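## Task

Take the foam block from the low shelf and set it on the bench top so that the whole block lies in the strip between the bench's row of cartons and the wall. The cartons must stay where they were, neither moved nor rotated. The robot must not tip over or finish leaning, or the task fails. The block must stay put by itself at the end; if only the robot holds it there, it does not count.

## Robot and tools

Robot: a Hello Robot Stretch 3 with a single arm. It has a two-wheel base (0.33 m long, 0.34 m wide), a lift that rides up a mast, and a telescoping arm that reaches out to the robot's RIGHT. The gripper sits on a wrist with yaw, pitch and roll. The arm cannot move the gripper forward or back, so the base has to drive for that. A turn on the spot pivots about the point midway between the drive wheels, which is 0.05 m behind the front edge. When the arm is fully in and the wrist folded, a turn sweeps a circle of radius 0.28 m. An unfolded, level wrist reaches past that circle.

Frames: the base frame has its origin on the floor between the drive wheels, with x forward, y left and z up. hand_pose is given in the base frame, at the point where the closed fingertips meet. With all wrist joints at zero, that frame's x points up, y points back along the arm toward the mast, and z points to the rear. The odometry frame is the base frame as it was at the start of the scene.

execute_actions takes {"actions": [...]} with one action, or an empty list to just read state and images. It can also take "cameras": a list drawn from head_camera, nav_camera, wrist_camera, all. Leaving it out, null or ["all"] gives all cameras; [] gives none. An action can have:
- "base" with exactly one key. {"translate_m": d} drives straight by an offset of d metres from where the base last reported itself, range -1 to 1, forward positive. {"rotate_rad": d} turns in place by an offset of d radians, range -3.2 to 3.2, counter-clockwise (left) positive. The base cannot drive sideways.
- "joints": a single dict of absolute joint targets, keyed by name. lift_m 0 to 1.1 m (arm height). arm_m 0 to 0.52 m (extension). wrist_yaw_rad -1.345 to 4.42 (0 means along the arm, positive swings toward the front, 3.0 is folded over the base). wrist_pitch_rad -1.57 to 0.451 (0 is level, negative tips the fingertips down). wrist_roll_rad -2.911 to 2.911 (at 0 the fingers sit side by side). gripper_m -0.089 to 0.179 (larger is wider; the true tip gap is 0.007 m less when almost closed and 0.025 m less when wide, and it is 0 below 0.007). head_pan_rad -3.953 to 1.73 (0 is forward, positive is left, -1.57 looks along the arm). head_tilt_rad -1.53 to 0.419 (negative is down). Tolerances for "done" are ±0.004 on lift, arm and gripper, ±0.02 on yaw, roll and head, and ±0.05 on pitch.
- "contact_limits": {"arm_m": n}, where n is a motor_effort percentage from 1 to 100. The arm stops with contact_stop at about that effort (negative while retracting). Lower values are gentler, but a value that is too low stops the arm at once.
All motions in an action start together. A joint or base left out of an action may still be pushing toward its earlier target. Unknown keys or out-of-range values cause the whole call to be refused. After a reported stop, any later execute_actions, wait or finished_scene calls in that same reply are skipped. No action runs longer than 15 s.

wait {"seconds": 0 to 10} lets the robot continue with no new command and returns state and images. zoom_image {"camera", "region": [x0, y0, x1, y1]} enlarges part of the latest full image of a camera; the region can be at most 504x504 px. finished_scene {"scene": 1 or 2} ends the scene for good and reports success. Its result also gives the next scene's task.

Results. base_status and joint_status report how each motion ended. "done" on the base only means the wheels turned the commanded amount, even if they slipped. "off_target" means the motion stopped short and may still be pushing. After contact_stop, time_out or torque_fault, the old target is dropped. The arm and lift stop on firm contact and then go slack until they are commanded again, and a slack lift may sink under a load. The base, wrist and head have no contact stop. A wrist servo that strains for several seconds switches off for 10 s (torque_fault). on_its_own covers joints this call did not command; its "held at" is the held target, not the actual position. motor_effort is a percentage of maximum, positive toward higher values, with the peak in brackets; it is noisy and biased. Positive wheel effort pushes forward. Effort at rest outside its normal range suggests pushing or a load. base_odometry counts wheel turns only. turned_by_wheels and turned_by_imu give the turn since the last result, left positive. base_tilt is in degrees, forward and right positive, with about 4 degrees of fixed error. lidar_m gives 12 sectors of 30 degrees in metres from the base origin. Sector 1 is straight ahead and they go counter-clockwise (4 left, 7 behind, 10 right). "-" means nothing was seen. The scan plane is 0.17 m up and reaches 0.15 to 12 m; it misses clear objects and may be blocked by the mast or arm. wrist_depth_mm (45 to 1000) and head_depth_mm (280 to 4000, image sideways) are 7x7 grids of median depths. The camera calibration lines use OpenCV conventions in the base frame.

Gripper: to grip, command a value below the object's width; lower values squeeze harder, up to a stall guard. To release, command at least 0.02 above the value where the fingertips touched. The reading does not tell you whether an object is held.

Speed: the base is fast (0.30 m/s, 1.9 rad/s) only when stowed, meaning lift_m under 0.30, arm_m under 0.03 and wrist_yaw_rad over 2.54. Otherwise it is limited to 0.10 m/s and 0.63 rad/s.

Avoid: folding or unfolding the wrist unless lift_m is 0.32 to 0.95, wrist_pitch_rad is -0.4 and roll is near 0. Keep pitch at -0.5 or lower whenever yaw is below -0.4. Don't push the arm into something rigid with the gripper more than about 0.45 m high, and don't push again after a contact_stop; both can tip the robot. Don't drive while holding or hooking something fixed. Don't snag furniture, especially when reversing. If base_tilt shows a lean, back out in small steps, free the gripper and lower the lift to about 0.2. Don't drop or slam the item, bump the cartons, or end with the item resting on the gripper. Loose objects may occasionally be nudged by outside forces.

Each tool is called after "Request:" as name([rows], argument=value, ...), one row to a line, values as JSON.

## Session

Request:
execute_actions(actions=[])

Scene clock: 0.00 s.
base_odometry: x=+0.000 y=+0.000 heading=+0.000 (m, m, rad; odometry frame)
turned_by_wheels: +0.000 (rad since the last result)
turned_by_imu: +0.000 (rad since the last result)
base_tilt: forward=+0.5 right=-1.5 (deg)
lidar_m: 1.27 1.41 2.50 2.19 1.17 0.96 0.95 2.07 1.98 2.01 2.32 1.27
head_depth_mm: 1795 1780 1788 1785 1778 1174 1158 / 1806 1806 1820 1811 1814 1186 1179 / 1827 1831 1844 1830 1818 1203 1189 / 1853 1858 1862 1855 1850 1224 1213 / 1883 1879 1879 1880 1871 1240 1230 / 1902 1900 1911 1887 1883 1251 1250 / 1914 1929 1928 1921 1915 1270 1271
base_status: not commanded
joint_positions: lift_m=+0.461 arm_m=+0.003 wrist_yaw_rad=+3.115 wrist_pitch_rad=-0.371 wrist_roll_rad=-0.012 gripper_m=+0.037 head_pan_rad=+0.013 head_tilt_rad=-0.018
joint_status: not commanded
motor_effort: left_wheel=+0 right_wheel=-1 lift_m=+22 arm_m=+0 wrist_yaw_rad=+1 wrist_pitch_rad=+5 wrist_roll_rad=+0 gripper_m=+0 head_pan_rad=-1 head_tilt_rad=+1 (%)
hand_pose: x=-0.0150 y=+0.0821 z=+0.4840 quat_wxyz=(+0.140, +0.692, +0.122, +0.697) (m; base frame)
wrist_depth_mm: - - - - - - - / - - - - - - - / - - - - - - - / - - - - - - - / 919 947 - 966 960 - - / 750 752 - 775 812 803 824 / 646 652 - 668 652 685 690
pictures: head_camera (sideways: a quarter turn clockwise sets it upright), nav_camera (sideways: a quarter turn counterclockwise sets it upright), wrist_camera
camera_calibration (this result's frames):
head_camera: T_world_to_cam=[[-0.0189987, -0.0151441, -0.999705, 1.32], [0.0423197, 0.998977, -0.0159373, 0.0200707], [0.998923, -0.04261, -0.0183383, -0.0206189], [0, 0, 0, 1]] pos_world=[0.0448256, -0.000938438, 1.31955]
nav_camera: T_world_to_cam=[[-0.0357686, -0.0366956, 0.998686, -1.25293], [0.0198377, -0.999155, -0.0360023, 0.0942433], [0.999163, 0.0185239, 0.0364663, -0.0944353], [0, 0, 0, 1]] pos_world=[0.0476711, 0.0499359, 1.25812]
wrist_camera: T_world_to_cam=[[0.999214, -0.00454637, 0.0393818, -0.00758676], [0.0328961, -0.459289, -0.887678, 0.512973], [0.0221233, 0.888275, -0.458778, 0.306138], [0, 0, 0, 1]] pos_world=[-0.0160668, -0.0363666, 0.596103]
Images, in order (width x height): head_camera 896x504, nav_camera 672x504, wrist_camera 644x364.

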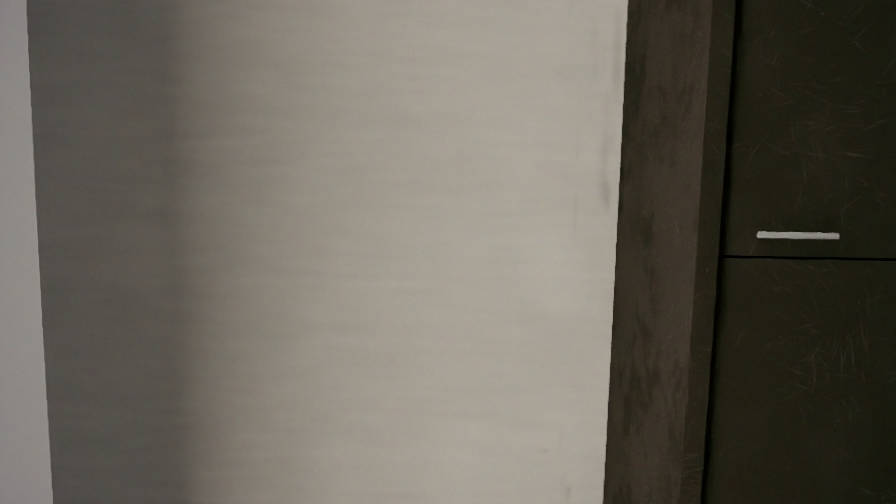

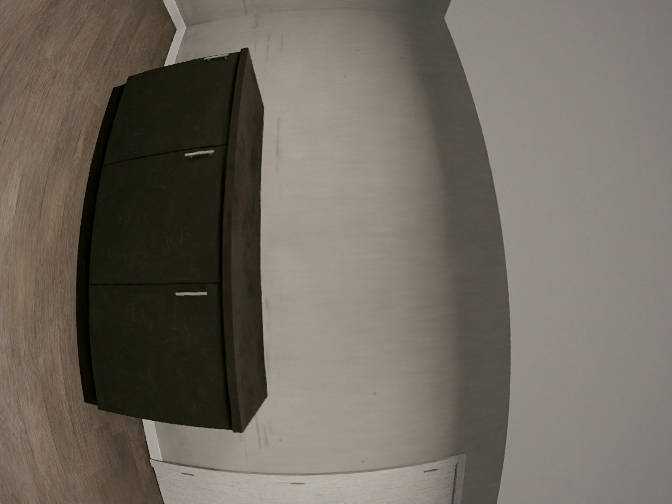

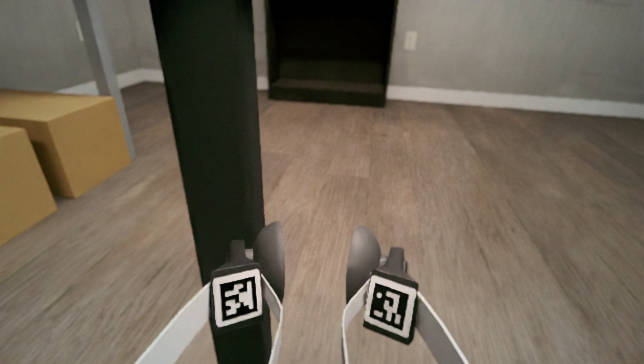

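Request:
execute_actions([
  {"base":{"rotate_rad":-1.42},"joints":{"lift_m":0.27,"wrist_pitch_rad":-0.4}},
], cameras=["head_camera","nav_camera"])

Scene clock: 10.37 s.
base_odometry: x=+0.000 y=+0.000 heading=-1.420 (m, m, rad; odometry frame)
turned_by_wheels: -1.420 (rad since the last result)
turned_by_imu: -1.424 (rad since the last result)
base_tilt: forward=+0.6 right=-1.6 (deg)
lidar_m: 2.01 2.13 1.26 1.27 1.53 2.19 2.28 1.07 0.95 0.96 2.24 1.98
head_depth_mm: 1959 2149 2128 2134 2157 2099 2007 / 1973 2194 2205 2190 2174 2159 2014 / 1980 2271 2271 2242 2246 2226 2006 / 1984 2322 2325 2297 2281 2222 2090 / 1996 2407 2383 2362 2347 2359 2088 / 1999 2462 2437 2454 2414 2426 2389 / 1999 2542 2530 2527 2526 2513 2403
base_status: done
joint_positions: lift_m=+0.270 arm_m=+0.003 wrist_yaw_rad=+3.115 wrist_pitch_rad=-0.417 wrist_roll_rad=-0.012 gripper_m=+0.037 head_pan_rad=+0.013 head_tilt_rad=-0.018
joint_status: all done
motor_effort: left_wheel=+3(10) right_wheel=-3(7) lift_m=+18(19) arm_m=-1(1) wrist_yaw_rad=+0(1) wrist_pitch_rad=+5(5) wrist_roll_rad=+1(1) gripper_m=+0(0) head_pan_rad=+0(1) head_tilt_rad=+1(1) (%)
hand_pose: x=-0.0152 y=+0.0766 z=+0.2831 quat_wxyz=(+0.155, +0.689, +0.138, +0.694) (m; base frame)
wrist_depth_mm: - - - - - - - / - - - - - - - / 982 - - - - - - / 724 749 - 784 789 804 815 / 590 597 - 615 634 633 637 / 490 499 - 515 522 517 530 / 438 - - - 425 444 451
pictures: head_camera (sideways: a quarter turn clockwise sets it upright), nav_camera (sideways: a quarter turn counterclockwise sets it upright)
camera_calibration (this result's frames):
head_camera: T_world_to_cam=[[-0.0189985, -0.0151441, -0.999705, 1.32], [0.0423194, 0.998977, -0.0159373, 0.0200707], [0.998923, -0.0426097, -0.0183382, -0.020619], [0, 0, 0, 1]] pos_world=[0.0448256, -0.000938427, 1.31955]
nav_camera: T_world_to_cam=[[-0.0357687, -0.0366956, 0.998686, -1.25293], [0.019838, -0.999155, -0.0360023, 0.0942433], [0.999163, 0.0185242, 0.0364664, -0.0944355], [0, 0, 0, 1]] pos_world=[0.0476711, 0.0499359, 1.25812]
Images, in order (width x height): head_camera 896x504, nav_camera 672x504.

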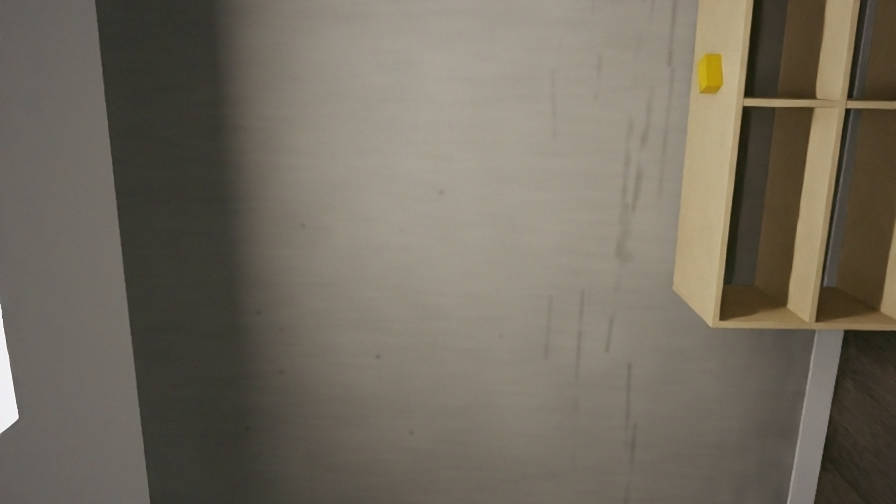

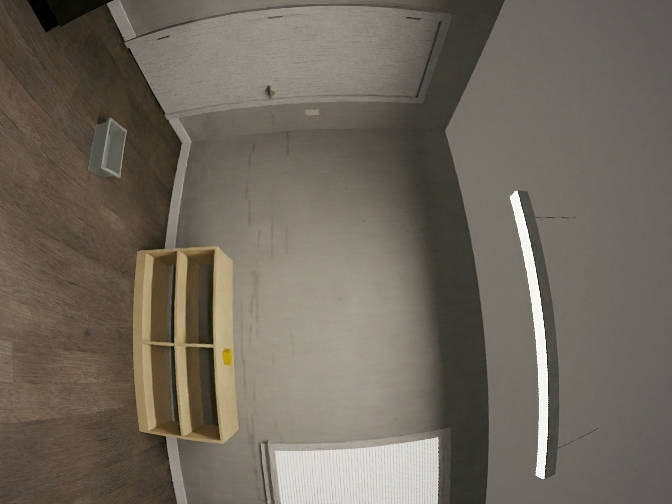

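Request:
execute_actions([
  {"base":{"rotate_rad":-0.32}},
], cameras=["head_camera"])

Scene clock: 15.67 s.
base_odometry: x=+0.000 y=+0.000 heading=-1.740 (m, m, rad; odometry frame)
turned_by_wheels: -0.320 (rad since the last result)
turned_by_imu: -0.321 (rad since the last result)
base_tilt: forward=+0.6 right=-1.6 (deg)
lidar_m: 1.98 2.01 1.31 1.27 1.32 1.82 2.19 1.37 0.99 0.95 0.99 2.40
head_depth_mm: 1965 2285 2298 2278 2266 2285 2243 / 1976 2284 2279 2261 2248 2255 2233 / 1974 2257 2244 2253 2237 2227 2102 / 1996 2244 2227 2216 2238 2214 1988 / 2014 2227 2213 2219 2215 2189 2002 / 1990 2223 2206 2230 2205 2183 1974 / 2013 2224 2199 2185 2176 2187 1989
base_status: done
joint_positions: lift_m=+0.270 arm_m=+0.003 wrist_yaw_rad=+3.115 wrist_pitch_rad=-0.417 wrist_roll_rad=-0.012 gripper_m=+0.037 head_pan_rad=+0.013 head_tilt_rad=-0.018
joint_status: not commanded
motor_effort: left_wheel=+4(10) right_wheel=-4(6) lift_m=+18(18) arm_m=-1(1) wrist_yaw_rad=+1(1) wrist_pitch_rad=+5(6) wrist_roll_rad=+1(1) gripper_m=-1(1) head_pan_rad=-1(0) head_tilt_rad=+1(2) (%)
hand_pose: x=-0.0152 y=+0.0766 z=+0.2831 quat_wxyz=(+0.155, +0.689, +0.138, +0.694) (m; base frame)
wrist_depth_mm: - - - - - - - / - - - - - - - / 977 - - - - - - / 739 749 - 765 791 809 827 / 581 599 - 625 626 638 640 / 483 494 - 522 530 523 537 / 436 - - - 431 443 449
pictures: head_camera (sideways: a quarter turn clockwise sets it upright)
camera_calibration (this result's frames):
head_camera: T_world_to_cam=[[-0.0189984, -0.0151441, -0.999705, 1.32], [0.0423193, 0.998977, -0.0159373, 0.0200707], [0.998923, -0.0426096, -0.0183381, -0.0206192], [0, 0, 0, 1]] pos_world=[0.0448256, -0.000938425, 1.31955]
Images, in order (width x height): head_camera 896x504.

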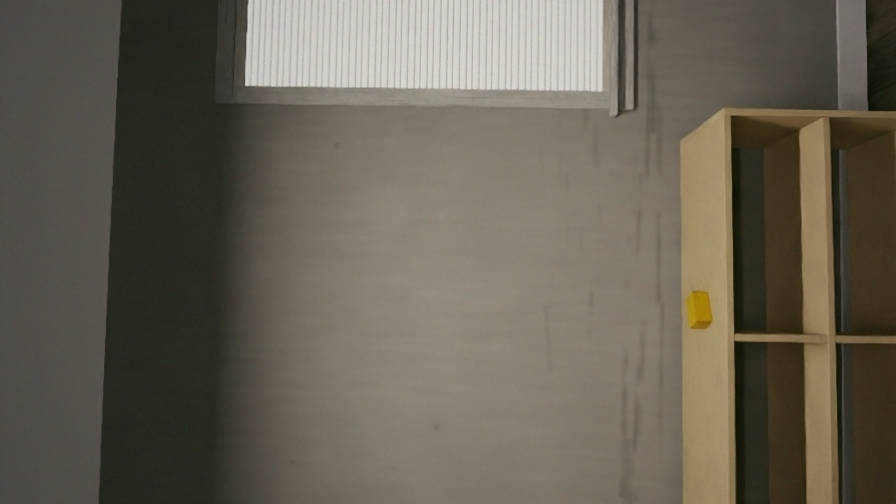

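Request:
execute_actions([
  {"joints":{"head_pan_rad":-1.57,"head_tilt_rad":-0.5}},
], cameras=["head_camera","nav_camera"])

Request:
execute_actions([
  {"joints":{"head_tilt_rad":-0.7},"base":{"translate_m":0.76}},
], cameras=[])

Request:
execute_actions([
  {"base":{"translate_m":0.76}},
], cameras=[])

Request:
execute_actions([
  {"base":{"rotate_rad":1.571}},
], cameras=[])

Request:
execute_actions([
  {"base":{"translate_m":0.05},"joints":{"lift_m":0.75}},
], cameras=[])

Request:
execute_actions([
  {"joints":{"wrist_yaw_rad":0.0,"gripper_m":0.179}},
], cameras=["head_camera","wrist_camera"])

Scene clock: 35.57 s.
base_odometry: x=+0.000 y=+0.000 heading=-1.740 (m, m, rad; odometry frame)
turned_by_wheels: +0.000 (rad since the last result)
turned_by_imu: +0.000 (rad since the last result)
base_tilt: forward=+0.7 right=-1.6 (deg)
lidar_m: 1.98 2.02 1.31 1.27 1.32 1.82 2.19 1.37 0.99 0.95 0.99 2.41
head_depth_mm: 1609 1723 1190 2014 1694 1345 1349 / 1604 1714 1181 1991 1759 1395 1353 / 1605 1688 1164 1974 1683 1326 1347 / 1598 1681 1154 1986 1741 1359 1337 / 1594 1681 1151 1968 1728 1353 1331 / 1572 1695 1209 1940 1651 1309 1330 / 1584 1696 1280 1993 2008 1278 1324
base_status: not commanded
joint_positions: lift_m=+0.270 arm_m=+0.003 wrist_yaw_rad=+3.115 wrist_pitch_rad=-0.417 wrist_roll_rad=-0.012 gripper_m=+0.037 head_pan_rad=-1.563 head_tilt_rad=-0.494
joint_status: all done
motor_effort: left_wheel=+3(3) right_wheel=-3(3) lift_m=+18(18) arm_m=-1(0) wrist_yaw_rad=+1(1) wrist_pitch_rad=+5(5) wrist_roll_rad=+1(1) gripper_m=-1(1) head_pan_rad=-4(38) head_tilt_rad=-4(37) (%)
hand_pose: x=-0.0152 y=+0.0766 z=+0.2831 quat_wxyz=(+0.155, +0.689, +0.138, +0.694) (m; base frame)
wrist_depth_mm: - - - - - - - / - - - - - - - / 980 - - - - - - / 737 729 - 766 790 795 805 / 579 598 - 613 622 636 638 / 494 494 - 523 525 521 536 / 431 - - - 430 446 448
pictures: head_camera (sideways: a quarter turn clockwise sets it upright), nav_camera (sideways: a quarter turn counterclockwise sets it upright)
camera_calibration (this result's frames):
head_camera: T_world_to_cam=[[-0.0187027, 0.474658, -0.879972, 1.16353], [0.99863, -0.0341587, -0.0396499, 0.0450907], [-0.0488788, -0.879507, -0.473369, 0.578017], [0, 0, 0, 1]] pos_world=[0.00498497, -0.0423682, 1.29928]
nav_camera: T_world_to_cam=[[-0.0327993, -0.425303, 0.904456, -1.12968], [-0.999384, 0.00268026, -0.0349814, 0.0991092], [0.0124535, -0.905047, -0.425129, 0.512408], [0, 0, 0, 1]] pos_world=[0.0556143, -0.0169675, 1.24305]
Images, in order (width x height): head_camera 896x504, nav_camera 672x504.

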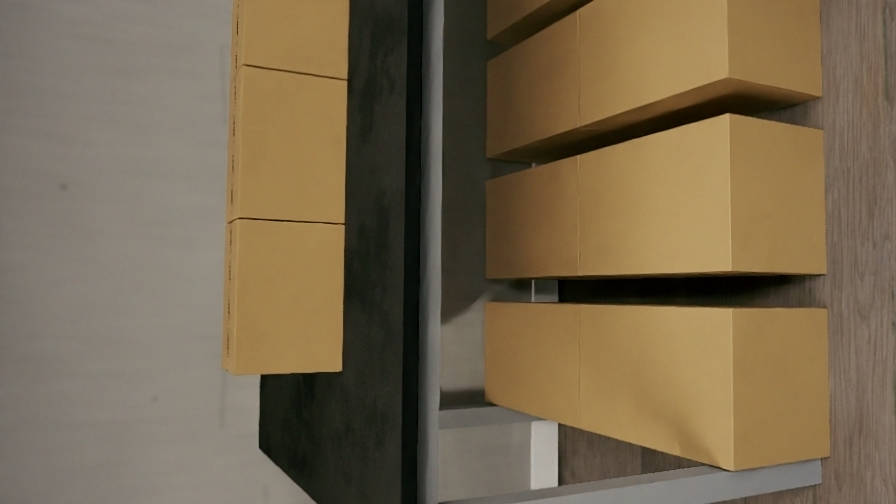

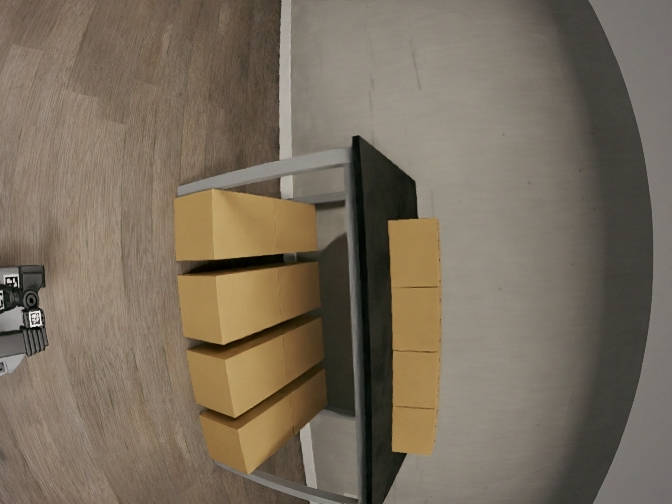

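Scene clock: 39.93 s.
base_odometry: x=-0.128 y=-0.749 heading=-1.739 (m, m, rad; odometry frame)
turned_by_wheels: +0.000 (rad since the last result)
turned_by_imu: +0.007 (rad since the last result)
base_tilt: forward=+0.6 right=-1.6 (deg)
lidar_m: 1.14 1.32 1.96 1.31 1.31 1.81 2.95 1.35 1.05 1.75 1.94 1.25
head_depth_mm: 1601 1262 1927 1244 1411 1436 1245 / 1607 1737 1973 1782 1614 1434 1233 / 1612 1787 2012 2082 1699 1440 1231 / 1609 1790 2007 2069 1689 1424 1227 / 1606 1795 2005 2049 1684 1421 1226 / 1595 1779 2010 2037 1665 1408 1214 / 1604 1773 1982 2047 1661 1398 1207
base_status: done
joint_positions: lift_m=+0.270 arm_m=+0.003 wrist_yaw_rad=+3.115 wrist_pitch_rad=-0.417 wrist_roll_rad=-0.012 gripper_m=+0.037 head_pan_rad=-1.563 head_tilt_rad=-0.691
joint_status: all done
motor_effort: left_wheel=+3(11) right_wheel=-3(4) lift_m=+17(17) arm_m=-1(0) wrist_yaw_rad=+1(1) wrist_pitch_rad=+5(5) wrist_roll_rad=+1(1) gripper_m=+0(2) head_pan_rad=-3(4) head_tilt_rad=-5(26) (%)
hand_pose: x=-0.0152 y=+0.0766 z=+0.2831 quat_wxyz=(+0.155, +0.689, +0.138, +0.694) (m; base frame)
wrist_depth_mm: - - - - - - - / - - - - - - - / 958 - - - - - - / 745 737 - 760 779 819 824 / 590 599 - 620 627 634 645 / 495 501 - 517 529 520 530 / 436 - - - 430 444 448
pictures: none
No camera images: the call's "cameras" was empty. Leave "cameras" out to get every camera's image.

Scene clock: 44.23 s.
base_odometry: x=-0.255 y=-1.498 heading=-1.739 (m, m, rad; odometry frame)
turned_by_wheels: +0.000 (rad since the last result)
turned_by_imu: +0.007 (rad since the last result)
base_tilt: forward=+0.6 right=-1.6 (deg)
lidar_m: 0.38 0.38 0.78 1.89 1.67 1.81 3.75 1.52 1.74 1.87 0.62 0.69
head_depth_mm: 1617 1802 2018 2110 1714 1433 1245 / 1637 1793 2022 2113 1705 1439 1238 / 1618 1800 2006 2089 1700 1433 1234 / 1624 1798 2011 2100 1687 1429 1223 / 1605 1789 2015 2055 1687 1417 1221 / 1604 1776 2021 2060 1666 1412 1220 / 1609 1774 2018 2025 1656 1409 1210
base_status: done
joint_positions: lift_m=+0.270 arm_m=+0.003 wrist_yaw_rad=+3.115 wrist_pitch_rad=-0.417 wrist_roll_rad=-0.012 gripper_m=+0.037 head_pan_rad=-1.563 head_tilt_rad=-0.691
joint_status: not commanded
motor_effort: left_wheel=+3(11) right_wheel=-1(6) lift_m=+18(17) arm_m=-1(1) wrist_yaw_rad=+1(0) wrist_pitch_rad=+5(5) wrist_roll_rad=+0(1) gripper_m=+0(0) head_pan_rad=-5(4) head_tilt_rad=-5(4) (%)
hand_pose: x=-0.0152 y=+0.0766 z=+0.2831 quat_wxyz=(+0.155, +0.689, +0.138, +0.694) (m; base frame)
wrist_depth_mm: - - - - - 666 641 / - - - - - 721 701 / 990 - - - - 785 789 / 737 755 - 783 772 686 652 / 588 601 - 612 629 600 517 / 489 499 - 518 529 521 455 / 434 - - - 426 449 423
pictures: none
No camera images: the call's "cameras" was empty. Leave "cameras" out to get every camera's image.

Scene clock: 46.50 s.
base_odometry: x=-0.255 y=-1.498 heading=-0.169 (m, m, rad; odometry frame)
turned_by_wheels: +1.571 (rad since the last result)
turned_by_imu: +1.575 (rad since the last result)
base_tilt: forward=+0.7 right=-1.6 (deg)
lidar_m: 1.89 1.67 1.82 3.76 1.52 1.75 1.88 0.62 0.69 0.38 0.38 0.78
head_depth_mm: 650 721 812 929 908 759 874 / 648 722 810 925 900 757 872 / 648 720 807 925 896 754 864 / 646 717 804 921 892 751 866 / 646 716 805 917 885 731 863 / 643 713 803 919 884 746 793 / 642 712 801 915 874 740 855
base_status: done
joint_positions: lift_m=+0.270 arm_m=+0.003 wrist_yaw_rad=+3.115 wrist_pitch_rad=-0.417 wrist_roll_rad=-0.012 gripper_m=+0.037 head_pan_rad=-1.563 head_tilt_rad=-0.692
joint_status: not commanded
motor_effort: left_wheel=-3(9) right_wheel=+2(9) lift_m=+18(18) arm_m=-1(1) wrist_yaw_rad=+1(1) wrist_pitch_rad=+5(5) wrist_roll_rad=+1(1) gripper_m=+0(1) head_pan_rad=-4(3) head_tilt_rad=-5(6) (%)
hand_pose: x=-0.0152 y=+0.0766 z=+0.2831 quat_wxyz=(+0.155, +0.689, +0.138, +0.694) (m; base frame)
wrist_depth_mm: - - - - - - - / - - - - - - - / 971 - - - - - - / 727 749 - 784 785 814 825 / 592 593 - 609 628 644 655 / 488 493 - 527 524 530 530 / 434 - - - 428 446 450
pictures: none
No camera images: the call's "cameras" was empty. Leave "cameras" out to get every camera's image.

Scene clock: 51.70 s.
base_odometry: x=-0.206 y=-1.507 heading=-0.169 (m, m, rad; odometry frame)
turned_by_wheels: +0.000 (rad since the last result)
turned_by_imu: +0.000 (rad since the last result)
base_tilt: forward=+0.6 right=-1.6 (deg)
lidar_m: 1.84 1.63 1.75 3.73 1.55 1.75 1.92 0.66 0.77 0.37 0.80 0.74
head_depth_mm: 650 722 812 930 905 763 892 / 649 722 809 929 901 758 889 / 647 720 810 926 898 755 866 / 646 719 806 919 891 745 866 / 645 717 805 918 886 742 711 / 644 717 805 917 884 743 858 / 643 716 801 915 876 739 854
base_status: done
joint_positions: lift_m=+0.750 arm_m=+0.003 wrist_yaw_rad=+3.115 wrist_pitch_rad=-0.417 wrist_roll_rad=-0.012 gripper_m=+0.037 head_pan_rad=-1.563 head_tilt_rad=-0.692
joint_status: all done
motor_effort: left_wheel=-3(8) right_wheel=+3(7) lift_m=+26(26) arm_m=-1(1) wrist_yaw_rad=+1(1) wrist_pitch_rad=+5(5) wrist_roll_rad=+0(1) gripper_m=+0(0) head_pan_rad=-4(3) head_tilt_rad=-5(5) (%)
hand_pose: x=-0.0152 y=+0.0765 z=+0.7626 quat_wxyz=(+0.155, +0.689, +0.138, +0.694) (m; base frame)
wrist_depth_mm: - - - - - - - / - - - - - - - / - - - - - - - / - - - - - - - / - - - - - - - / - - - - - - - / 911 944 897 940 904 979 978
pictures: none
No camera images: the call's "cameras" was empty. Leave "cameras" out to get every camera's image.

Scene clock: 54.27 s.
base_odometry: x=-0.206 y=-1.507 heading=-0.169 (m, m, rad; odometry frame)
turned_by_wheels: +0.000 (rad since the last result)
turned_by_imu: +0.000 (rad since the last result)
base_tilt: forward=+0.7 right=-1.6 (deg)
lidar_m: 1.84 1.63 1.75 3.72 1.55 1.75 1.93 0.66 0.76 0.37 0.81 0.74
head_depth_mm: 649 723 814 924 906 762 890 / 648 722 812 926 903 760 891 / 647 721 810 926 896 764 893 / 645 719 809 918 892 750 - / 646 717 806 919 887 745 823 / 644 717 804 917 885 760 857 / 643 714 803 918 879 741 856
base_status: not commanded
joint_positions: lift_m=+0.750 arm_m=+0.003 wrist_yaw_rad=+0.003 wrist_pitch_rad=-0.417 wrist_roll_rad=-0.012 gripper_m=+0.179 head_pan_rad=-1.563 head_tilt_rad=-0.692
joint_status: all done
motor_effort: left_wheel=-3(3) right_wheel=+2(3) lift_m=+25(26) arm_m=-1(1) wrist_yaw_rad=-2(0) wrist_pitch_rad=+5(6) wrist_roll_rad=+0(0) gripper_m=+1(84) head_pan_rad=-4(4) head_tilt_rad=-5(6) (%)
hand_pose: x=-0.0209 y=-0.3724 z=+0.7626 quat_wxyz=(+0.696, +0.149, -0.687, -0.145) (m; base frame)
wrist_depth_mm: 480 474 469 464 460 456 452 / 526 511 504 499 499 496 490 / 566 557 545 544 540 539 524 / 502 511 525 533 541 553 555 / 409 412 411 354 423 433 437 / - 339 343 325 352 356 362 / 271 290 297 300 300 304 317
pictures: head_camera (sideways: a quarter turn clockwise sets it upright), wrist_camera
camera_calibration (this result's frames):
head_camera: T_world_to_cam=[[-0.0196542, 0.638674, -0.769227, 1.01914], [0.998545, -0.0260962, -0.0471805, 0.0548841], [-0.0502068, -0.769035, -0.637232, 0.791213], [0, 0, 0, 1]] pos_world=[0.00495047, -0.0409978, 1.29073]
wrist_camera: T_world_to_cam=[[-0.9989, -0.0270426, 0.0383089, -0.0640746], [-0.046693, 0.498394, -0.865692, 0.889959], [0.00431766, -0.866529, -0.499108, 0.214728], [0, 0, 0, 1]] pos_world=[-0.0233764, -0.259215, 0.880058]
Images, in order (width x height): head_camera 896x504, wrist_camera 644x364.

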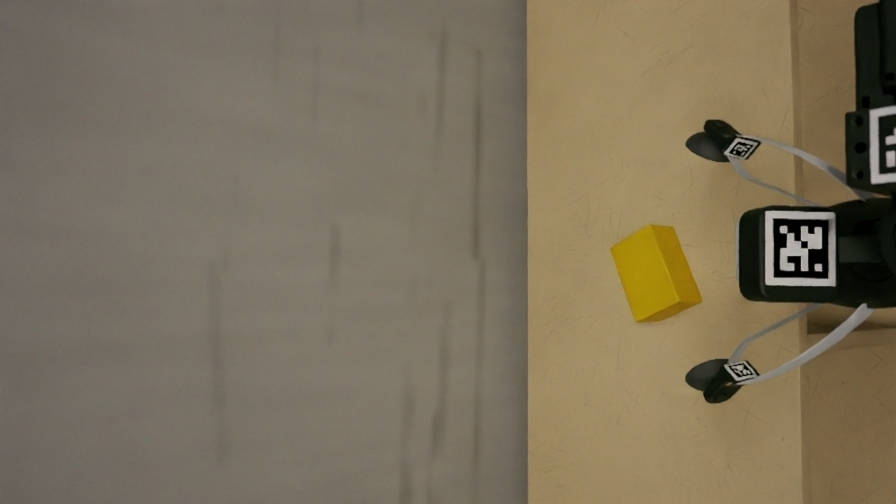

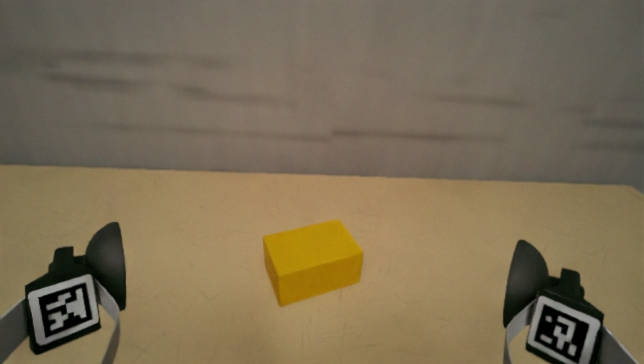

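Request:
execute_actions([
  {"joints":{"arm_m":0.16}},
], cameras=[])

Request:
execute_actions([
  {"joints":{"lift_m":0.617}},
], cameras=["head_camera","wrist_camera"])

Scene clock: 66.87 s.
base_odometry: x=-0.206 y=-1.507 heading=-0.169 (m, m, rad; odometry frame)
turned_by_wheels: +0.000 (rad since the last result)
turned_by_imu: +0.000 (rad since the last result)
base_tilt: forward=+0.6 right=-1.6 (deg)
lidar_m: 1.84 1.63 1.75 3.76 1.55 1.75 1.92 0.66 0.76 0.37 0.81 0.74
head_depth_mm: 651 722 814 929 907 779 - / 647 721 811 924 929 - 879 / 648 719 810 926 946 - 877 / 645 718 808 922 946 - 868 / 645 717 805 921 914 737 843 / 643 716 806 917 880 743 857 / 642 717 801 914 876 739 853
base_status: not commanded
joint_positions: lift_m=+0.750 arm_m=+0.160 wrist_yaw_rad=+0.002 wrist_pitch_rad=-0.417 wrist_roll_rad=-0.012 gripper_m=+0.179 head_pan_rad=-1.563 head_tilt_rad=-0.692
joint_status: all done
motor_effort: left_wheel=-2(3) right_wheel=+3(3) lift_m=+26(25) arm_m=+3(2) wrist_yaw_rad=-1(1) wrist_pitch_rad=+6(5) wrist_roll_rad=+1(0) gripper_m=+0(1) head_pan_rad=-5(4) head_tilt_rad=-5(6) (%)
hand_pose: x=-0.0211 y=-0.5292 z=+0.7626 quat_wxyz=(+0.696, +0.148, -0.687, -0.145) (m; base frame)
wrist_depth_mm: 331 331 327 328 325 321 316 / 362 357 356 349 347 347 340 / 394 387 386 382 380 372 366 / 429 428 424 415 411 411 408 / 402 404 411 443 438 434 430 / - 337 343 345 350 354 362 / 275 288 291 297 299 301 315
pictures: none
No camera images: the call's "cameras" was empty. Leave "cameras" out to get every camera's image.

Scene clock: 68.90 s.
base_odometry: x=-0.206 y=-1.507 heading=-0.169 (m, m, rad; odometry frame)
turned_by_wheels: +0.000 (rad since the last result)
turned_by_imu: +0.000 (rad since the last result)
base_tilt: forward=+0.6 right=-1.6 (deg)
lidar_m: 1.84 1.63 1.75 3.74 1.55 1.75 1.93 0.66 0.77 0.37 0.81 0.74
head_depth_mm: 648 723 812 931 906 763 875 / 649 721 808 928 899 773 896 / 647 717 809 928 898 780 - / 645 718 805 921 892 - - / 645 714 805 917 887 746 846 / 643 715 804 917 883 744 857 / 643 713 804 915 873 739 854
base_status: not commanded
joint_positions: lift_m=+0.617 arm_m=+0.160 wrist_yaw_rad=+0.002 wrist_pitch_rad=-0.417 wrist_roll_rad=-0.012 gripper_m=+0.179 head_pan_rad=-1.563 head_tilt_rad=-0.692
joint_status: all done
motor_effort: left_wheel=-2(3) right_wheel=+2(3) lift_m=+18(25) arm_m=+3(3) wrist_yaw_rad=-1(1) wrist_pitch_rad=+5(5) wrist_roll_rad=+1(1) gripper_m=+0(1) head_pan_rad=-4(3) head_tilt_rad=-4(6) (%)
hand_pose: x=-0.0211 y=-0.5292 z=+0.6301 quat_wxyz=(+0.696, +0.148, -0.687, -0.145) (m; base frame)
wrist_depth_mm: 332 335 330 324 326 322 318 / 362 358 355 348 349 345 340 / 378 378 373 368 370 367 363 / 261 265 268 275 280 287 288 / 210 213 147 149 221 225 227 / - 176 122 123 133 184 187 / - 151 108 121 147 156 163
pictures: head_camera (sideways: a quarter turn clockwise sets it upright), wrist_camera
camera_calibration (this result's frames):
head_camera: T_world_to_cam=[[-0.0196542, 0.638674, -0.769227, 1.01914], [0.998545, -0.026096, -0.0471805, 0.0548841], [-0.0502067, -0.769035, -0.637232, 0.791213], [0, 0, 0, 1]] pos_world=[0.00495047, -0.0409978, 1.29073]
wrist_camera: T_world_to_cam=[[-0.998931, -0.025872, 0.0383089, -0.0628813], [-0.0461088, 0.498448, -0.865692, 0.853397], [0.00330222, -0.866533, -0.499108, 0.0127066], [0, 0, 0, 1]] pos_world=[-0.0235068, -0.41599, 0.747531]
Images, in order (width x height): head_camera 896x504, wrist_camera 644x364.

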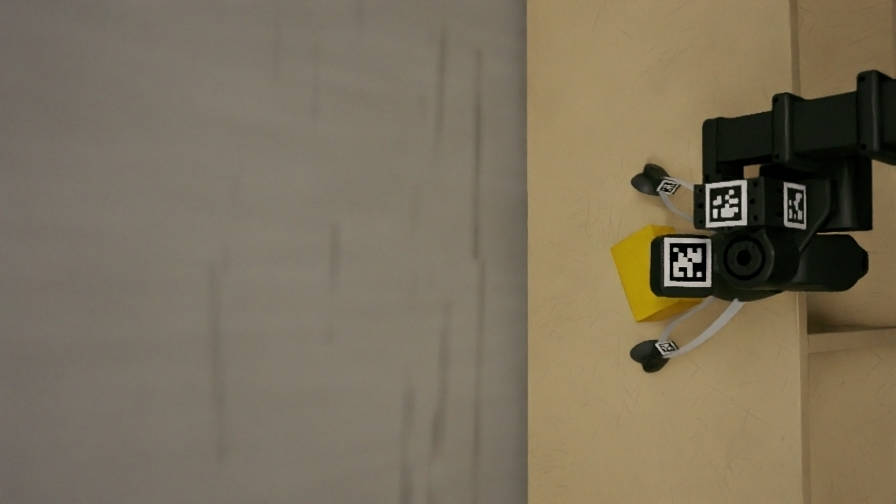

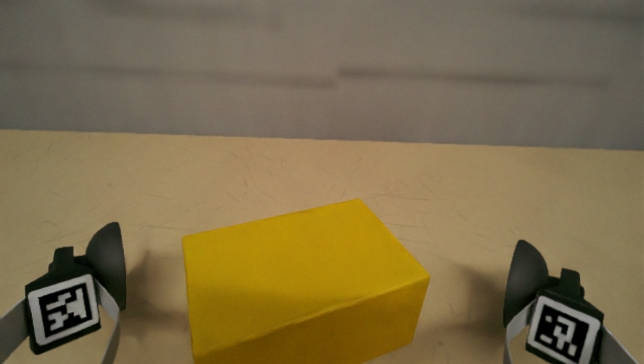

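Request:
execute_actions([
  {"joints":{"gripper_m":0.06}},
], cameras=[])

Request:
execute_actions([
  {"joints":{"lift_m":1.0,"arm_m":0.003}},
], cameras=["wrist_camera"])

Scene clock: 78.73 s.
base_odometry: x=-0.206 y=-1.507 heading=-0.169 (m, m, rad; odometry frame)
turned_by_wheels: +0.000 (rad since the last result)
turned_by_imu: +0.000 (rad since the last result)
base_tilt: forward=+0.7 right=-1.6 (deg)
lidar_m: 1.84 1.63 1.75 3.75 1.55 1.75 1.92 0.66 0.77 0.37 0.80 0.74
head_depth_mm: 649 721 814 929 905 761 873 / 648 719 811 932 901 776 891 / 647 721 812 923 896 788 - / 645 719 807 925 891 - - / 646 717 806 921 886 744 848 / 643 717 804 917 883 743 858 / 641 713 804 915 875 738 854
base_status: not commanded
joint_positions: lift_m=+0.617 arm_m=+0.160 wrist_yaw_rad=+0.002 wrist_pitch_rad=-0.417 wrist_roll_rad=-0.012 gripper_m=+0.061 head_pan_rad=-1.563 head_tilt_rad=-0.692
joint_status: all done
motor_effort: left_wheel=-3(3) right_wheel=+3(3) lift_m=+17(17) arm_m=+3(3) wrist_yaw_rad=+0(0) wrist_pitch_rad=+5(6) wrist_roll_rad=+1(0) gripper_m=-23(91) head_pan_rad=-4(3) head_tilt_rad=-5(5) (%)
hand_pose: x=-0.0211 y=-0.5292 z=+0.6302 quat_wxyz=(+0.696, +0.148, -0.687, -0.145) (m; base frame)
wrist_depth_mm: 332 333 329 327 322 320 317 / 362 357 356 351 347 346 341 / 379 379 372 375 372 368 366 / 261 266 271 275 280 283 290 / 210 212 145 147 213 225 226 / 174 181 120 122 125 185 187 / 154 147 106 115 138 158 158
pictures: none
No camera images: the call's "cameras" was empty. Leave "cameras" out to get every camera's image.

Scene clock: 83.03 s.
base_odometry: x=-0.206 y=-1.507 heading=-0.169 (m, m, rad; odometry frame)
turned_by_wheels: +0.000 (rad since the last result)
turned_by_imu: +0.000 (rad since the last result)
base_tilt: forward=+0.6 right=-1.5 (deg)
lidar_m: 1.83 1.63 1.75 3.73 1.55 1.75 1.92 0.66 0.76 0.37 0.80 0.74
head_depth_mm: 649 722 786 - - - - / 649 721 813 - - - - / 647 718 803 - - - - / 647 719 801 - - - - / 645 717 806 869 845 747 843 / 644 715 802 917 885 744 861 / 643 714 801 914 876 739 852
base_status: not commanded
joint_positions: lift_m=+1.000 arm_m=+0.003 wrist_yaw_rad=+0.002 wrist_pitch_rad=-0.420 wrist_roll_rad=-0.012 gripper_m=+0.067 head_pan_rad=-1.563 head_tilt_rad=-0.692
joint_status: all done
on_its_own: gripper_m is held at +0.066, not at your +0.060, by its stall guard, which is not easing now
motor_effort: left_wheel=-3(3) right_wheel=+3(3) lift_m=+26(28) arm_m=-3(3) wrist_yaw_rad=-1(0) wrist_pitch_rad=+6(6) wrist_roll_rad=+0(1) gripper_m=-20(23) head_pan_rad=-4(4) head_tilt_rad=-5(6) (%)
hand_pose: x=-0.0212 y=-0.3724 z=+1.0119 quat_wxyz=(+0.696, +0.149, -0.687, -0.146) (m; base frame)
wrist_depth_mm: 476 473 467 468 466 457 456 / 506 514 503 501 492 490 490 / 567 556 554 541 542 541 526 / 616 605 604 593 595 595 580 / 673 688 145 148 618 649 637 / 625 659 119 122 125 672 709 / 550 536 106 115 137 576 580
pictures: wrist_camera
camera_calibration (this result's frames):
wrist_camera: T_world_to_cam=[[-0.998933, -0.0259011, 0.0382367, -0.0734108], [-0.0460707, 0.501029, -0.864203, 1.10527], [0.00322609, -0.865043, -0.501688, 0.342328], [0, 0, 0, 1]] pos_world=[-0.0235163, -0.259545, 1.12973]
Images, in order (width x height): wrist_camera 644x364.

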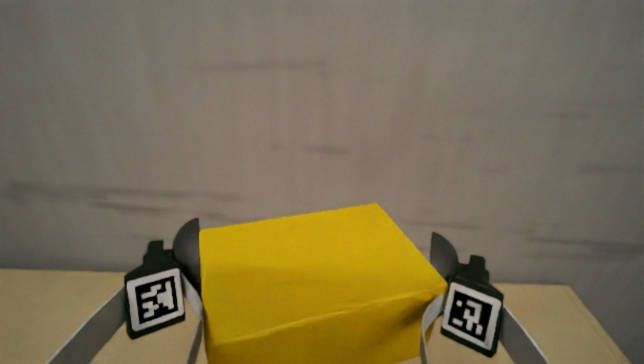

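Request:
execute_actions([
  {"base":{"rotate_rad":2.253}},
], cameras=[])

Request:
execute_actions([
  {"base":{"translate_m":1.0}},
], cameras=[])

Request:
execute_actions([
  {"base":{"rotate_rad":0.87},"joints":{"head_pan_rad":-0.8,"head_tilt_rad":-0.6}},
], cameras=["head_camera"])

Scene clock: 100.47 s.
base_odometry: x=-0.206 y=-1.507 heading=+2.084 (m, m, rad; odometry frame)
turned_by_wheels: +2.253 (rad since the last result)
turned_by_imu: +2.261 (rad since the last result)
base_tilt: forward=+0.6 right=-1.6 (deg)
lidar_m: 1.56 1.93 1.81 0.66 0.78 0.37 0.79 0.74 1.83 1.63 2.17 2.35
head_depth_mm: 1669 1817 1937 - - - - / 1781 1950 2125 - - - - / 1860 1916 2179 - - - - / 1923 1682 1889 - - - - / 2003 1594 1799 1940 1592 1417 1220 / 1950 1757 1989 2044 1670 1409 1221 / 1922 1930 2278 2024 1666 1400 1211
base_status: done
joint_positions: lift_m=+1.000 arm_m=+0.003 wrist_yaw_rad=+0.002 wrist_pitch_rad=-0.420 wrist_roll_rad=-0.012 gripper_m=+0.067 head_pan_rad=-1.563 head_tilt_rad=-0.692
joint_status: not commanded
on_its_own: gripper_m is held at +0.066, not at your +0.060, by its stall guard, which is not easing now
motor_effort: left_wheel=-3(7) right_wheel=+3(5) lift_m=+27(26) arm_m=-4(3) wrist_yaw_rad=-1(0) wrist_pitch_rad=+6(6) wrist_roll_rad=+1(0) gripper_m=-19(19) head_pan_rad=-4(4) head_tilt_rad=-6(4) (%)
hand_pose: x=-0.0212 y=-0.3724 z=+1.0119 quat_wxyz=(+0.696, +0.149, -0.687, -0.146) (m; base frame)
wrist_depth_mm: - - - - - - - / - - - - - - - / - - - - - - - / - - - - - - - / - - 145 149 - - - / - - 119 122 125 - - / - - 106 115 137 - -
pictures: none
No camera images: the call's "cameras" was empty. Leave "cameras" out to get every camera's image.

Scene clock: 111.53 s.
base_odometry: x=-0.697 y=-0.636 heading=+2.084 (m, m, rad; odometry frame)
turned_by_wheels: +0.000 (rad since the last result)
turned_by_imu: +0.009 (rad since the last result)
base_tilt: forward=+0.6 right=-1.6 (deg)
lidar_m: 0.54 0.82 1.27 1.42 1.54 1.15 1.33 2.50 1.90 2.10 3.05 0.79
head_depth_mm: 2191 1852 1965 - - - - / 2145 1974 2187 - - - - / 2091 2109 2371 - - - - / 2221 2331 2565 - - - - / 2330 2518 2634 2130 1595 1407 1222 / 3206 3491 2651 2039 1679 1403 1212 / 3321 3491 2643 2032 1658 1397 1211
base_status: done
joint_positions: lift_m=+1.000 arm_m=+0.003 wrist_yaw_rad=+0.002 wrist_pitch_rad=-0.420 wrist_roll_rad=-0.012 gripper_m=+0.067 head_pan_rad=-1.563 head_tilt_rad=-0.692
joint_status: not commanded
on_its_own: gripper_m is held at +0.066, not at your +0.060, by its stall guard, which is not easing now
motor_effort: left_wheel=-3(4) right_wheel=+3(6) lift_m=+26(26) arm_m=-3(3) wrist_yaw_rad=+0(1) wrist_pitch_rad=+7(6) wrist_roll_rad=+1(1) gripper_m=-20(20) head_pan_rad=-3(4) head_tilt_rad=-6(5) (%)
hand_pose: x=-0.0212 y=-0.3724 z=+1.0119 quat_wxyz=(+0.696, +0.149, -0.687, -0.146) (m; base frame)
wrist_depth_mm: - - - - - - - / - - - - - - - / - - - - - - - / - - - - - - - / - - 145 148 - - - / - - 119 122 125 - - / - - 106 115 137 - -
pictures: none
No camera images: the call's "cameras" was empty. Leave "cameras" out to get every camera's image.

Scene clock: 113.90 s.
base_odometry: x=-0.697 y=-0.636 heading=+2.954 (m, m, rad; odometry frame)
turned_by_wheels: +0.870 (rad since the last result)
turned_by_imu: +0.873 (rad since the last result)
base_tilt: forward=+0.7 right=-1.5 (deg)
lidar_m: 1.27 1.32 1.59 1.15 1.60 1.72 1.90 1.96 2.74 1.25 0.54 0.66
head_depth_mm: 2254 1214 996 1828 1511 1492 1290 / 1989 1058 979 1676 1472 1279 1291 / 1777 940 947 728 1466 1203 1187 / 1609 863 872 694 692 828 1015 / 1465 1302 899 688 1401 1161 1166 / 1332 1392 942 742 1447 1250 1257 / 1238 1299 933 1556 1431 1398 1262
base_status: done
joint_positions: lift_m=+1.000 arm_m=+0.003 wrist_yaw_rad=+0.002 wrist_pitch_rad=-0.420 wrist_roll_rad=-0.012 gripper_m=+0.067 head_pan_rad=-0.807 head_tilt_rad=-0.606
joint_status: all done
on_its_own: gripper_m is held at +0.066, not at your +0.060, by its stall guard, which is not easing now
motor_effort: left_wheel=-3(7) right_wheel=+3(5) lift_m=+26(27) arm_m=-3(3) wrist_yaw_rad=+0(0) wrist_pitch_rad=+6(7) wrist_roll_rad=+0(0) gripper_m=-18(19) head_pan_rad=+2(38) head_tilt_rad=+4(17) (%)
hand_pose: x=-0.0212 y=-0.3724 z=+1.0119 quat_wxyz=(+0.696, +0.149, -0.687, -0.146) (m; base frame)
wrist_depth_mm: 710 - - - - - - / 686 836 - - - - - / 534 662 - - - - - / 444 - - - - - - / - - 145 148 - - - / - - 120 122 125 - - / 917 903 106 115 137 - -
pictures: head_camera (sideways: a quarter turn clockwise sets it upright)
camera_calibration (this result's frames):
head_camera: T_world_to_cam=[[-0.405497, 0.401915, -0.820997, 1.08899], [0.746938, 0.663427, -0.0441417, 0.0524677], [0.52693, -0.631133, -0.569223, 0.69922], [0, 0, 0, 1]] pos_world=[0.0339504, -0.0311871, 1.29438]
Images, in order (width x height): head_camera 896x504.

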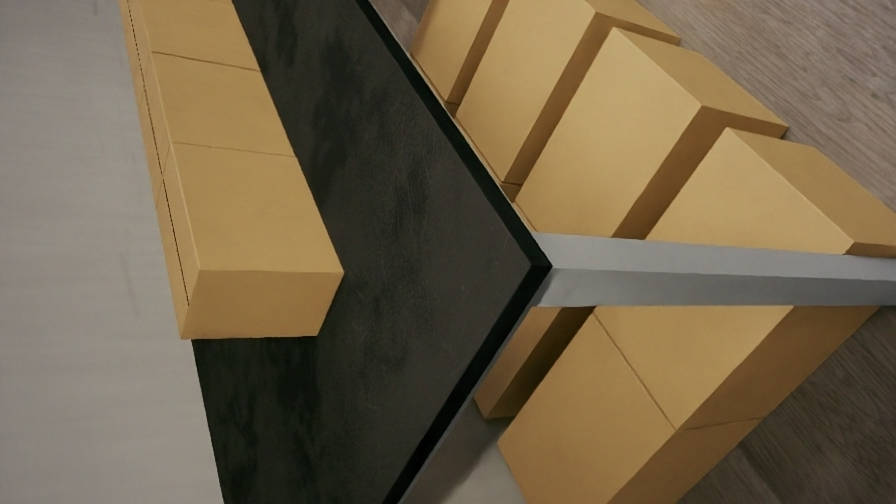

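Request:
execute_actions([
  {"base":{"translate_m":0.98},"joints":{"head_pan_rad":-1.4,"head_tilt_rad":-0.5}},
], cameras=[])

Request:
execute_actions([
  {"joints":{"arm_m":0.45}},
], cameras=["wrist_camera"])

Scene clock: 138.33 s.
base_odometry: x=-1.659 y=-0.452 heading=+2.953 (m, m, rad; odometry frame)
turned_by_wheels: +0.000 (rad since the last result)
turned_by_imu: +0.009 (rad since the last result)
base_tilt: forward=+0.6 right=-1.6 (deg)
lidar_m: 0.28 0.29 0.41 1.21 1.57 2.03 2.88 0.66 0.49 0.48 0.39 0.29
head_depth_mm: 2708 2880 1325 848 701 - - / 2732 2975 1305 842 - - - / 2749 2980 1282 837 643 - - / 1491 1662 1277 829 639 519 1080 / 955 1023 1072 823 612 533 1075 / 700 740 782 769 608 531 671 / 555 579 604 630 601 561 661
base_status: done
joint_positions: lift_m=+1.000 arm_m=+0.003 wrist_yaw_rad=+0.002 wrist_pitch_rad=-0.420 wrist_roll_rad=-0.012 gripper_m=+0.067 head_pan_rad=-1.393 head_tilt_rad=-0.508
joint_status: all done
on_its_own: gripper_m is held at +0.066, not at your +0.060, by its stall guard, which is not easing now
motor_effort: left_wheel=-4(3) right_wheel=+3(5) lift_m=+26(26) arm_m=-3(3) wrist_yaw_rad=+0(1) wrist_pitch_rad=+6(6) wrist_roll_rad=+0(1) gripper_m=-18(20) head_pan_rad=-4(37) head_tilt_rad=+4(17) (%)
hand_pose: x=-0.0212 y=-0.3724 z=+1.0119 quat_wxyz=(+0.696, +0.149, -0.687, -0.146) (m; base frame)
wrist_depth_mm: 346 490 914 - - 584 - / 352 496 771 864 816 485 373 / 350 491 555 572 585 474 399 / 360 406 417 423 427 435 431 / 325 328 145 148 328 348 353 / 270 281 120 122 125 288 287 / 245 245 106 115 137 243 246
pictures: none
No camera images: the call's "cameras" was empty. Leave "cameras" out to get every camera's image.

Scene clock: 142.80 s.
base_odometry: x=-1.659 y=-0.452 heading=+2.953 (m, m, rad; odometry frame)
turned_by_wheels: +0.000 (rad since the last result)
turned_by_imu: +0.000 (rad since the last result)
base_tilt: forward=+0.7 right=-1.5 (deg)
lidar_m: 0.28 0.29 0.41 1.21 1.57 2.03 2.88 0.66 0.49 0.48 0.39 0.29
head_depth_mm: 2696 2863 1145 849 625 495 1141 / 2697 2906 - 842 623 508 1148 / 2752 2940 1392 815 619 506 1086 / 1494 1676 1275 827 616 519 1081 / 953 1027 1069 822 612 531 1076 / 702 741 780 772 607 530 669 / 553 579 604 631 601 559 661
base_status: not commanded
joint_positions: lift_m=+1.000 arm_m=+0.450 wrist_yaw_rad=+0.001 wrist_pitch_rad=-0.420 wrist_roll_rad=-0.012 gripper_m=+0.067 head_pan_rad=-1.393 head_tilt_rad=-0.507
joint_status: all done
on_its_own: gripper_m is held at +0.066, not at your +0.060, by its stall guard, which is not easing now
motor_effort: left_wheel=-4(3) right_wheel=+3(3) lift_m=+25(26) arm_m=+3(3) wrist_yaw_rad=+0(1) wrist_pitch_rad=+6(6) wrist_roll_rad=+1(1) gripper_m=-19(19) head_pan_rad=-4(4) head_tilt_rad=+4(4) (%)
hand_pose: x=-0.0212 y=-0.8188 z=+1.0119 quat_wxyz=(+0.696, +0.149, -0.687, -0.146) (m; base frame)
wrist_depth_mm: 335 465 845 - - 597 471 / 336 476 757 898 807 507 326 / 342 481 545 563 579 498 320 / 348 403 414 422 427 423 320 / 314 324 144 148 324 344 315 / 267 275 119 121 125 286 285 / 235 225 106 115 136 243 243
pictures: wrist_camera
camera_calibration (this result's frames):
wrist_camera: T_world_to_cam=[[-0.998936, -0.0257617, 0.0382435, -0.0848981], [-0.0460066, 0.501054, -0.864192, 1.32894], [0.00310098, -0.865032, -0.501707, -0.0438168], [0, 0, 0, 1]] pos_world=[-0.0235318, -0.705962, 1.12972]
Images, in order (width x height): wrist_camera 644x364.

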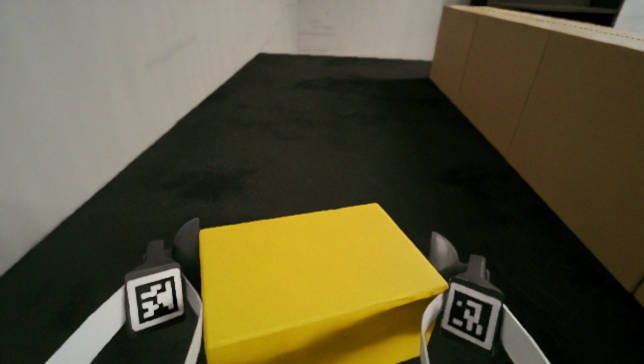

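Request:
execute_actions([
  {"joints":{"lift_m":0.925}},
], cameras=[])

Request:
execute_actions([
  {"joints":{"gripper_m":0.17}},
], cameras=[])

Request:
execute_actions([
  {"joints":{"lift_m":1.0}},
], cameras=[])

Request:
execute_actions([
  {"joints":{"arm_m":0.1}},
], cameras=["wrist_camera"])

Scene clock: 152.73 s.
base_odometry: x=-1.659 y=-0.452 heading=+2.953 (m, m, rad; odometry frame)
turned_by_wheels: +0.000 (rad since the last result)
turned_by_imu: +0.000 (rad since the last result)
base_tilt: forward=+0.6 right=-1.6 (deg)
lidar_m: 0.28 0.29 0.41 1.21 1.57 2.03 2.88 0.66 0.49 0.48 0.39 0.29
head_depth_mm: 2729 2887 1501 774 626 496 1143 / 2742 2956 1549 766 621 508 1148 / 2737 2961 1394 793 618 506 1086 / 1493 1671 1276 830 614 519 1089 / 954 1021 1068 822 610 533 1074 / 700 740 784 771 608 530 669 / 554 577 604 631 601 560 661
base_status: not commanded
joint_positions: lift_m=+0.925 arm_m=+0.450 wrist_yaw_rad=+0.001 wrist_pitch_rad=-0.420 wrist_roll_rad=-0.012 gripper_m=+0.067 head_pan_rad=-1.393 head_tilt_rad=-0.507
joint_status: all done
on_its_own: gripper_m is held at +0.066, not at your +0.060, by its stall guard, which is not easing now
motor_effort: left_wheel=-3(3) right_wheel=+2(3) lift_m=+19(24) arm_m=+3(3) wrist_yaw_rad=-1(0) wrist_pitch_rad=+6(7) wrist_roll_rad=+1(0) gripper_m=-19(20) head_pan_rad=-4(3) head_tilt_rad=+3(5) (%)
hand_pose: x=-0.0212 y=-0.8188 z=+0.9374 quat_wxyz=(+0.696, +0.149, -0.687, -0.146) (m; base frame)
wrist_depth_mm: 331 471 812 - - 516 330 / 339 450 548 571 603 512 324 / 326 354 363 376 385 394 324 / 264 269 271 279 282 289 290 / 213 214 145 149 216 227 229 / 177 184 119 122 126 188 189 / 155 149 106 116 137 159 160
pictures: none
No camera images: the call's "cameras" was empty. Leave "cameras" out to get every camera's image.

Scene clock: 154.27 s.
base_odometry: x=-1.659 y=-0.452 heading=+2.953 (m, m, rad; odometry frame)
turned_by_wheels: +0.000 (rad since the last result)
turned_by_imu: +0.000 (rad since the last result)
base_tilt: forward=+0.5 right=-1.6 (deg)
lidar_m: 0.28 0.29 0.41 1.21 1.57 2.03 2.87 0.66 0.49 0.48 0.39 0.29
head_depth_mm: 2699 2938 1496 774 627 495 1141 / 2756 2909 1556 765 622 509 1147 / 2709 2994 1385 795 618 506 1085 / 1490 1669 1270 825 615 519 1079 / 953 1023 1070 824 612 534 1077 / 703 740 781 774 608 531 669 / 553 579 604 631 601 560 661
base_status: not commanded
joint_positions: lift_m=+0.925 arm_m=+0.450 wrist_yaw_rad=+0.001 wrist_pitch_rad=-0.420 wrist_roll_rad=-0.012 gripper_m=+0.170 head_pan_rad=-1.393 head_tilt_rad=-0.507
joint_status: all done
motor_effort: left_wheel=-3(3) right_wheel=+3(2) lift_m=+18(17) arm_m=+3(3) wrist_yaw_rad=-1(0) wrist_pitch_rad=+7(6) wrist_roll_rad=+1(1) gripper_m=-1(84) head_pan_rad=-4(3) head_tilt_rad=+4(4) (%)
hand_pose: x=-0.0212 y=-0.8188 z=+0.9373 quat_wxyz=(+0.696, +0.149, -0.687, -0.147) (m; base frame)
wrist_depth_mm: 329 470 809 - - 515 325 / 337 454 551 572 597 503 325 / 327 357 369 376 384 395 325 / 265 269 272 278 284 289 289 / 212 215 208 153 215 227 230 / - 179 129 126 132 187 190 / - 152 110 117 142 159 165
pictures: none
No camera images: the call's "cameras" was empty. Leave "cameras" out to get every camera's image.

Scene clock: 155.77 s.
base_odometry: x=-1.659 y=-0.452 heading=+2.953 (m, m, rad; odometry frame)
turned_by_wheels: +0.000 (rad since the last result)
turned_by_imu: +0.000 (rad since the last result)
base_tilt: forward=+0.7 right=-1.5 (deg)
lidar_m: 0.28 0.29 0.41 1.21 1.57 2.03 2.88 0.66 0.49 0.48 0.39 0.29
head_depth_mm: 2725 2862 1232 849 626 495 1146 / 2752 2912 - 806 622 508 1144 / 2720 2978 1389 795 619 507 1085 / 1489 1658 1276 829 616 519 1080 / 953 1024 1065 822 612 532 1080 / 703 742 779 773 609 530 669 / 556 578 604 632 600 559 662
base_status: not commanded
joint_positions: lift_m=+1.000 arm_m=+0.450 wrist_yaw_rad=+0.001 wrist_pitch_rad=-0.420 wrist_roll_rad=-0.012 gripper_m=+0.170 head_pan_rad=-1.393 head_tilt_rad=-0.507
joint_status: all done
motor_effort: left_wheel=-4(3) right_wheel=+3(2) lift_m=+26(28) arm_m=+3(3) wrist_yaw_rad=+0(1) wrist_pitch_rad=+6(7) wrist_roll_rad=+1(0) gripper_m=+0(1) head_pan_rad=-4(3) head_tilt_rad=+4(4) (%)
hand_pose: x=-0.0212 y=-0.8188 z=+1.0120 quat_wxyz=(+0.696, +0.149, -0.687, -0.146) (m; base frame)
wrist_depth_mm: 333 466 870 - - 599 - / 338 476 765 849 819 507 326 / 341 474 557 571 575 498 322 / 344 401 409 423 426 419 316 / 319 327 330 334 341 345 315 / - 271 275 280 279 281 286 / - 230 228 188 238 240 251
pictures: none
No camera images: the call's "cameras" was empty. Leave "cameras" out to get every camera's image.

Scene clock: 159.57 s.
base_odometry: x=-1.659 y=-0.452 heading=+2.953 (m, m, rad; odometry frame)
turned_by_wheels: +0.000 (rad since the last result)
turned_by_imu: +0.000 (rad since the last result)
base_tilt: forward=+0.6 right=-1.6 (deg)
lidar_m: 0.28 0.29 0.41 1.21 1.57 2.03 2.88 0.66 0.49 0.48 0.39 0.29
head_depth_mm: 2702 2886 1331 - - - 1139 / 2731 2941 1309 - - - 1147 / 2747 2937 1291 821 668 522 1087 / 1486 1660 1272 832 593 518 1076 / 956 1022 1068 825 612 534 1079 / 702 741 782 773 608 531 669 / 554 578 603 632 601 561 662
base_status: not commanded
joint_positions: lift_m=+1.000 arm_m=+0.100 wrist_yaw_rad=+0.001 wrist_pitch_rad=-0.420 wrist_roll_rad=-0.012 gripper_m=+0.170 head_pan_rad=-1.393 head_tilt_rad=-0.507
joint_status: all done
motor_effort: left_wheel=-3(3) right_wheel=+2(2) lift_m=+26(25) arm_m=-3(3) wrist_yaw_rad=-1(0) wrist_pitch_rad=+6(6) wrist_roll_rad=+1(0) gripper_m=+0(0) head_pan_rad=-4(4) head_tilt_rad=+4(3) (%)
hand_pose: x=-0.0212 y=-0.4694 z=+1.0121 quat_wxyz=(+0.696, +0.149, -0.687, -0.146) (m; base frame)
wrist_depth_mm: 347 481 895 - - 580 - / 347 481 765 881 817 481 314 / 354 486 552 490 582 476 312 / 357 409 417 422 427 415 339 / 327 330 330 336 342 345 348 / - 274 274 280 282 286 288 / - 232 234 239 241 243 253
pictures: wrist_camera
camera_calibration (this result's frames):
wrist_camera: T_world_to_cam=[[-0.998936, -0.025736, 0.038258, -0.0759072], [-0.0460045, 0.500535, -0.864493, 1.15409], [0.00309913, -0.865334, -0.501187, 0.257781], [0, 0, 0, 1]] pos_world=[-0.0235321, -0.356549, 1.1298]
Images, in order (width x height): wrist_camera 644x364.

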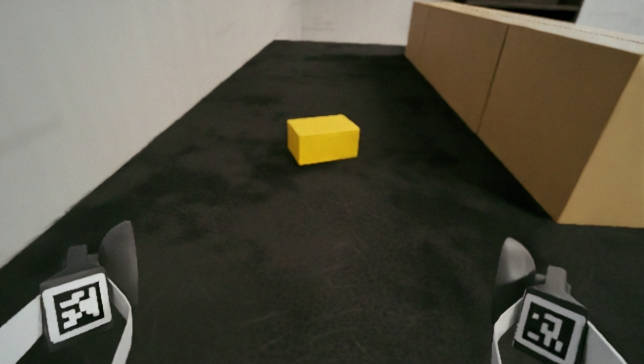

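Request:
finished_scene(scene=2)

The scene is finished: the task was done.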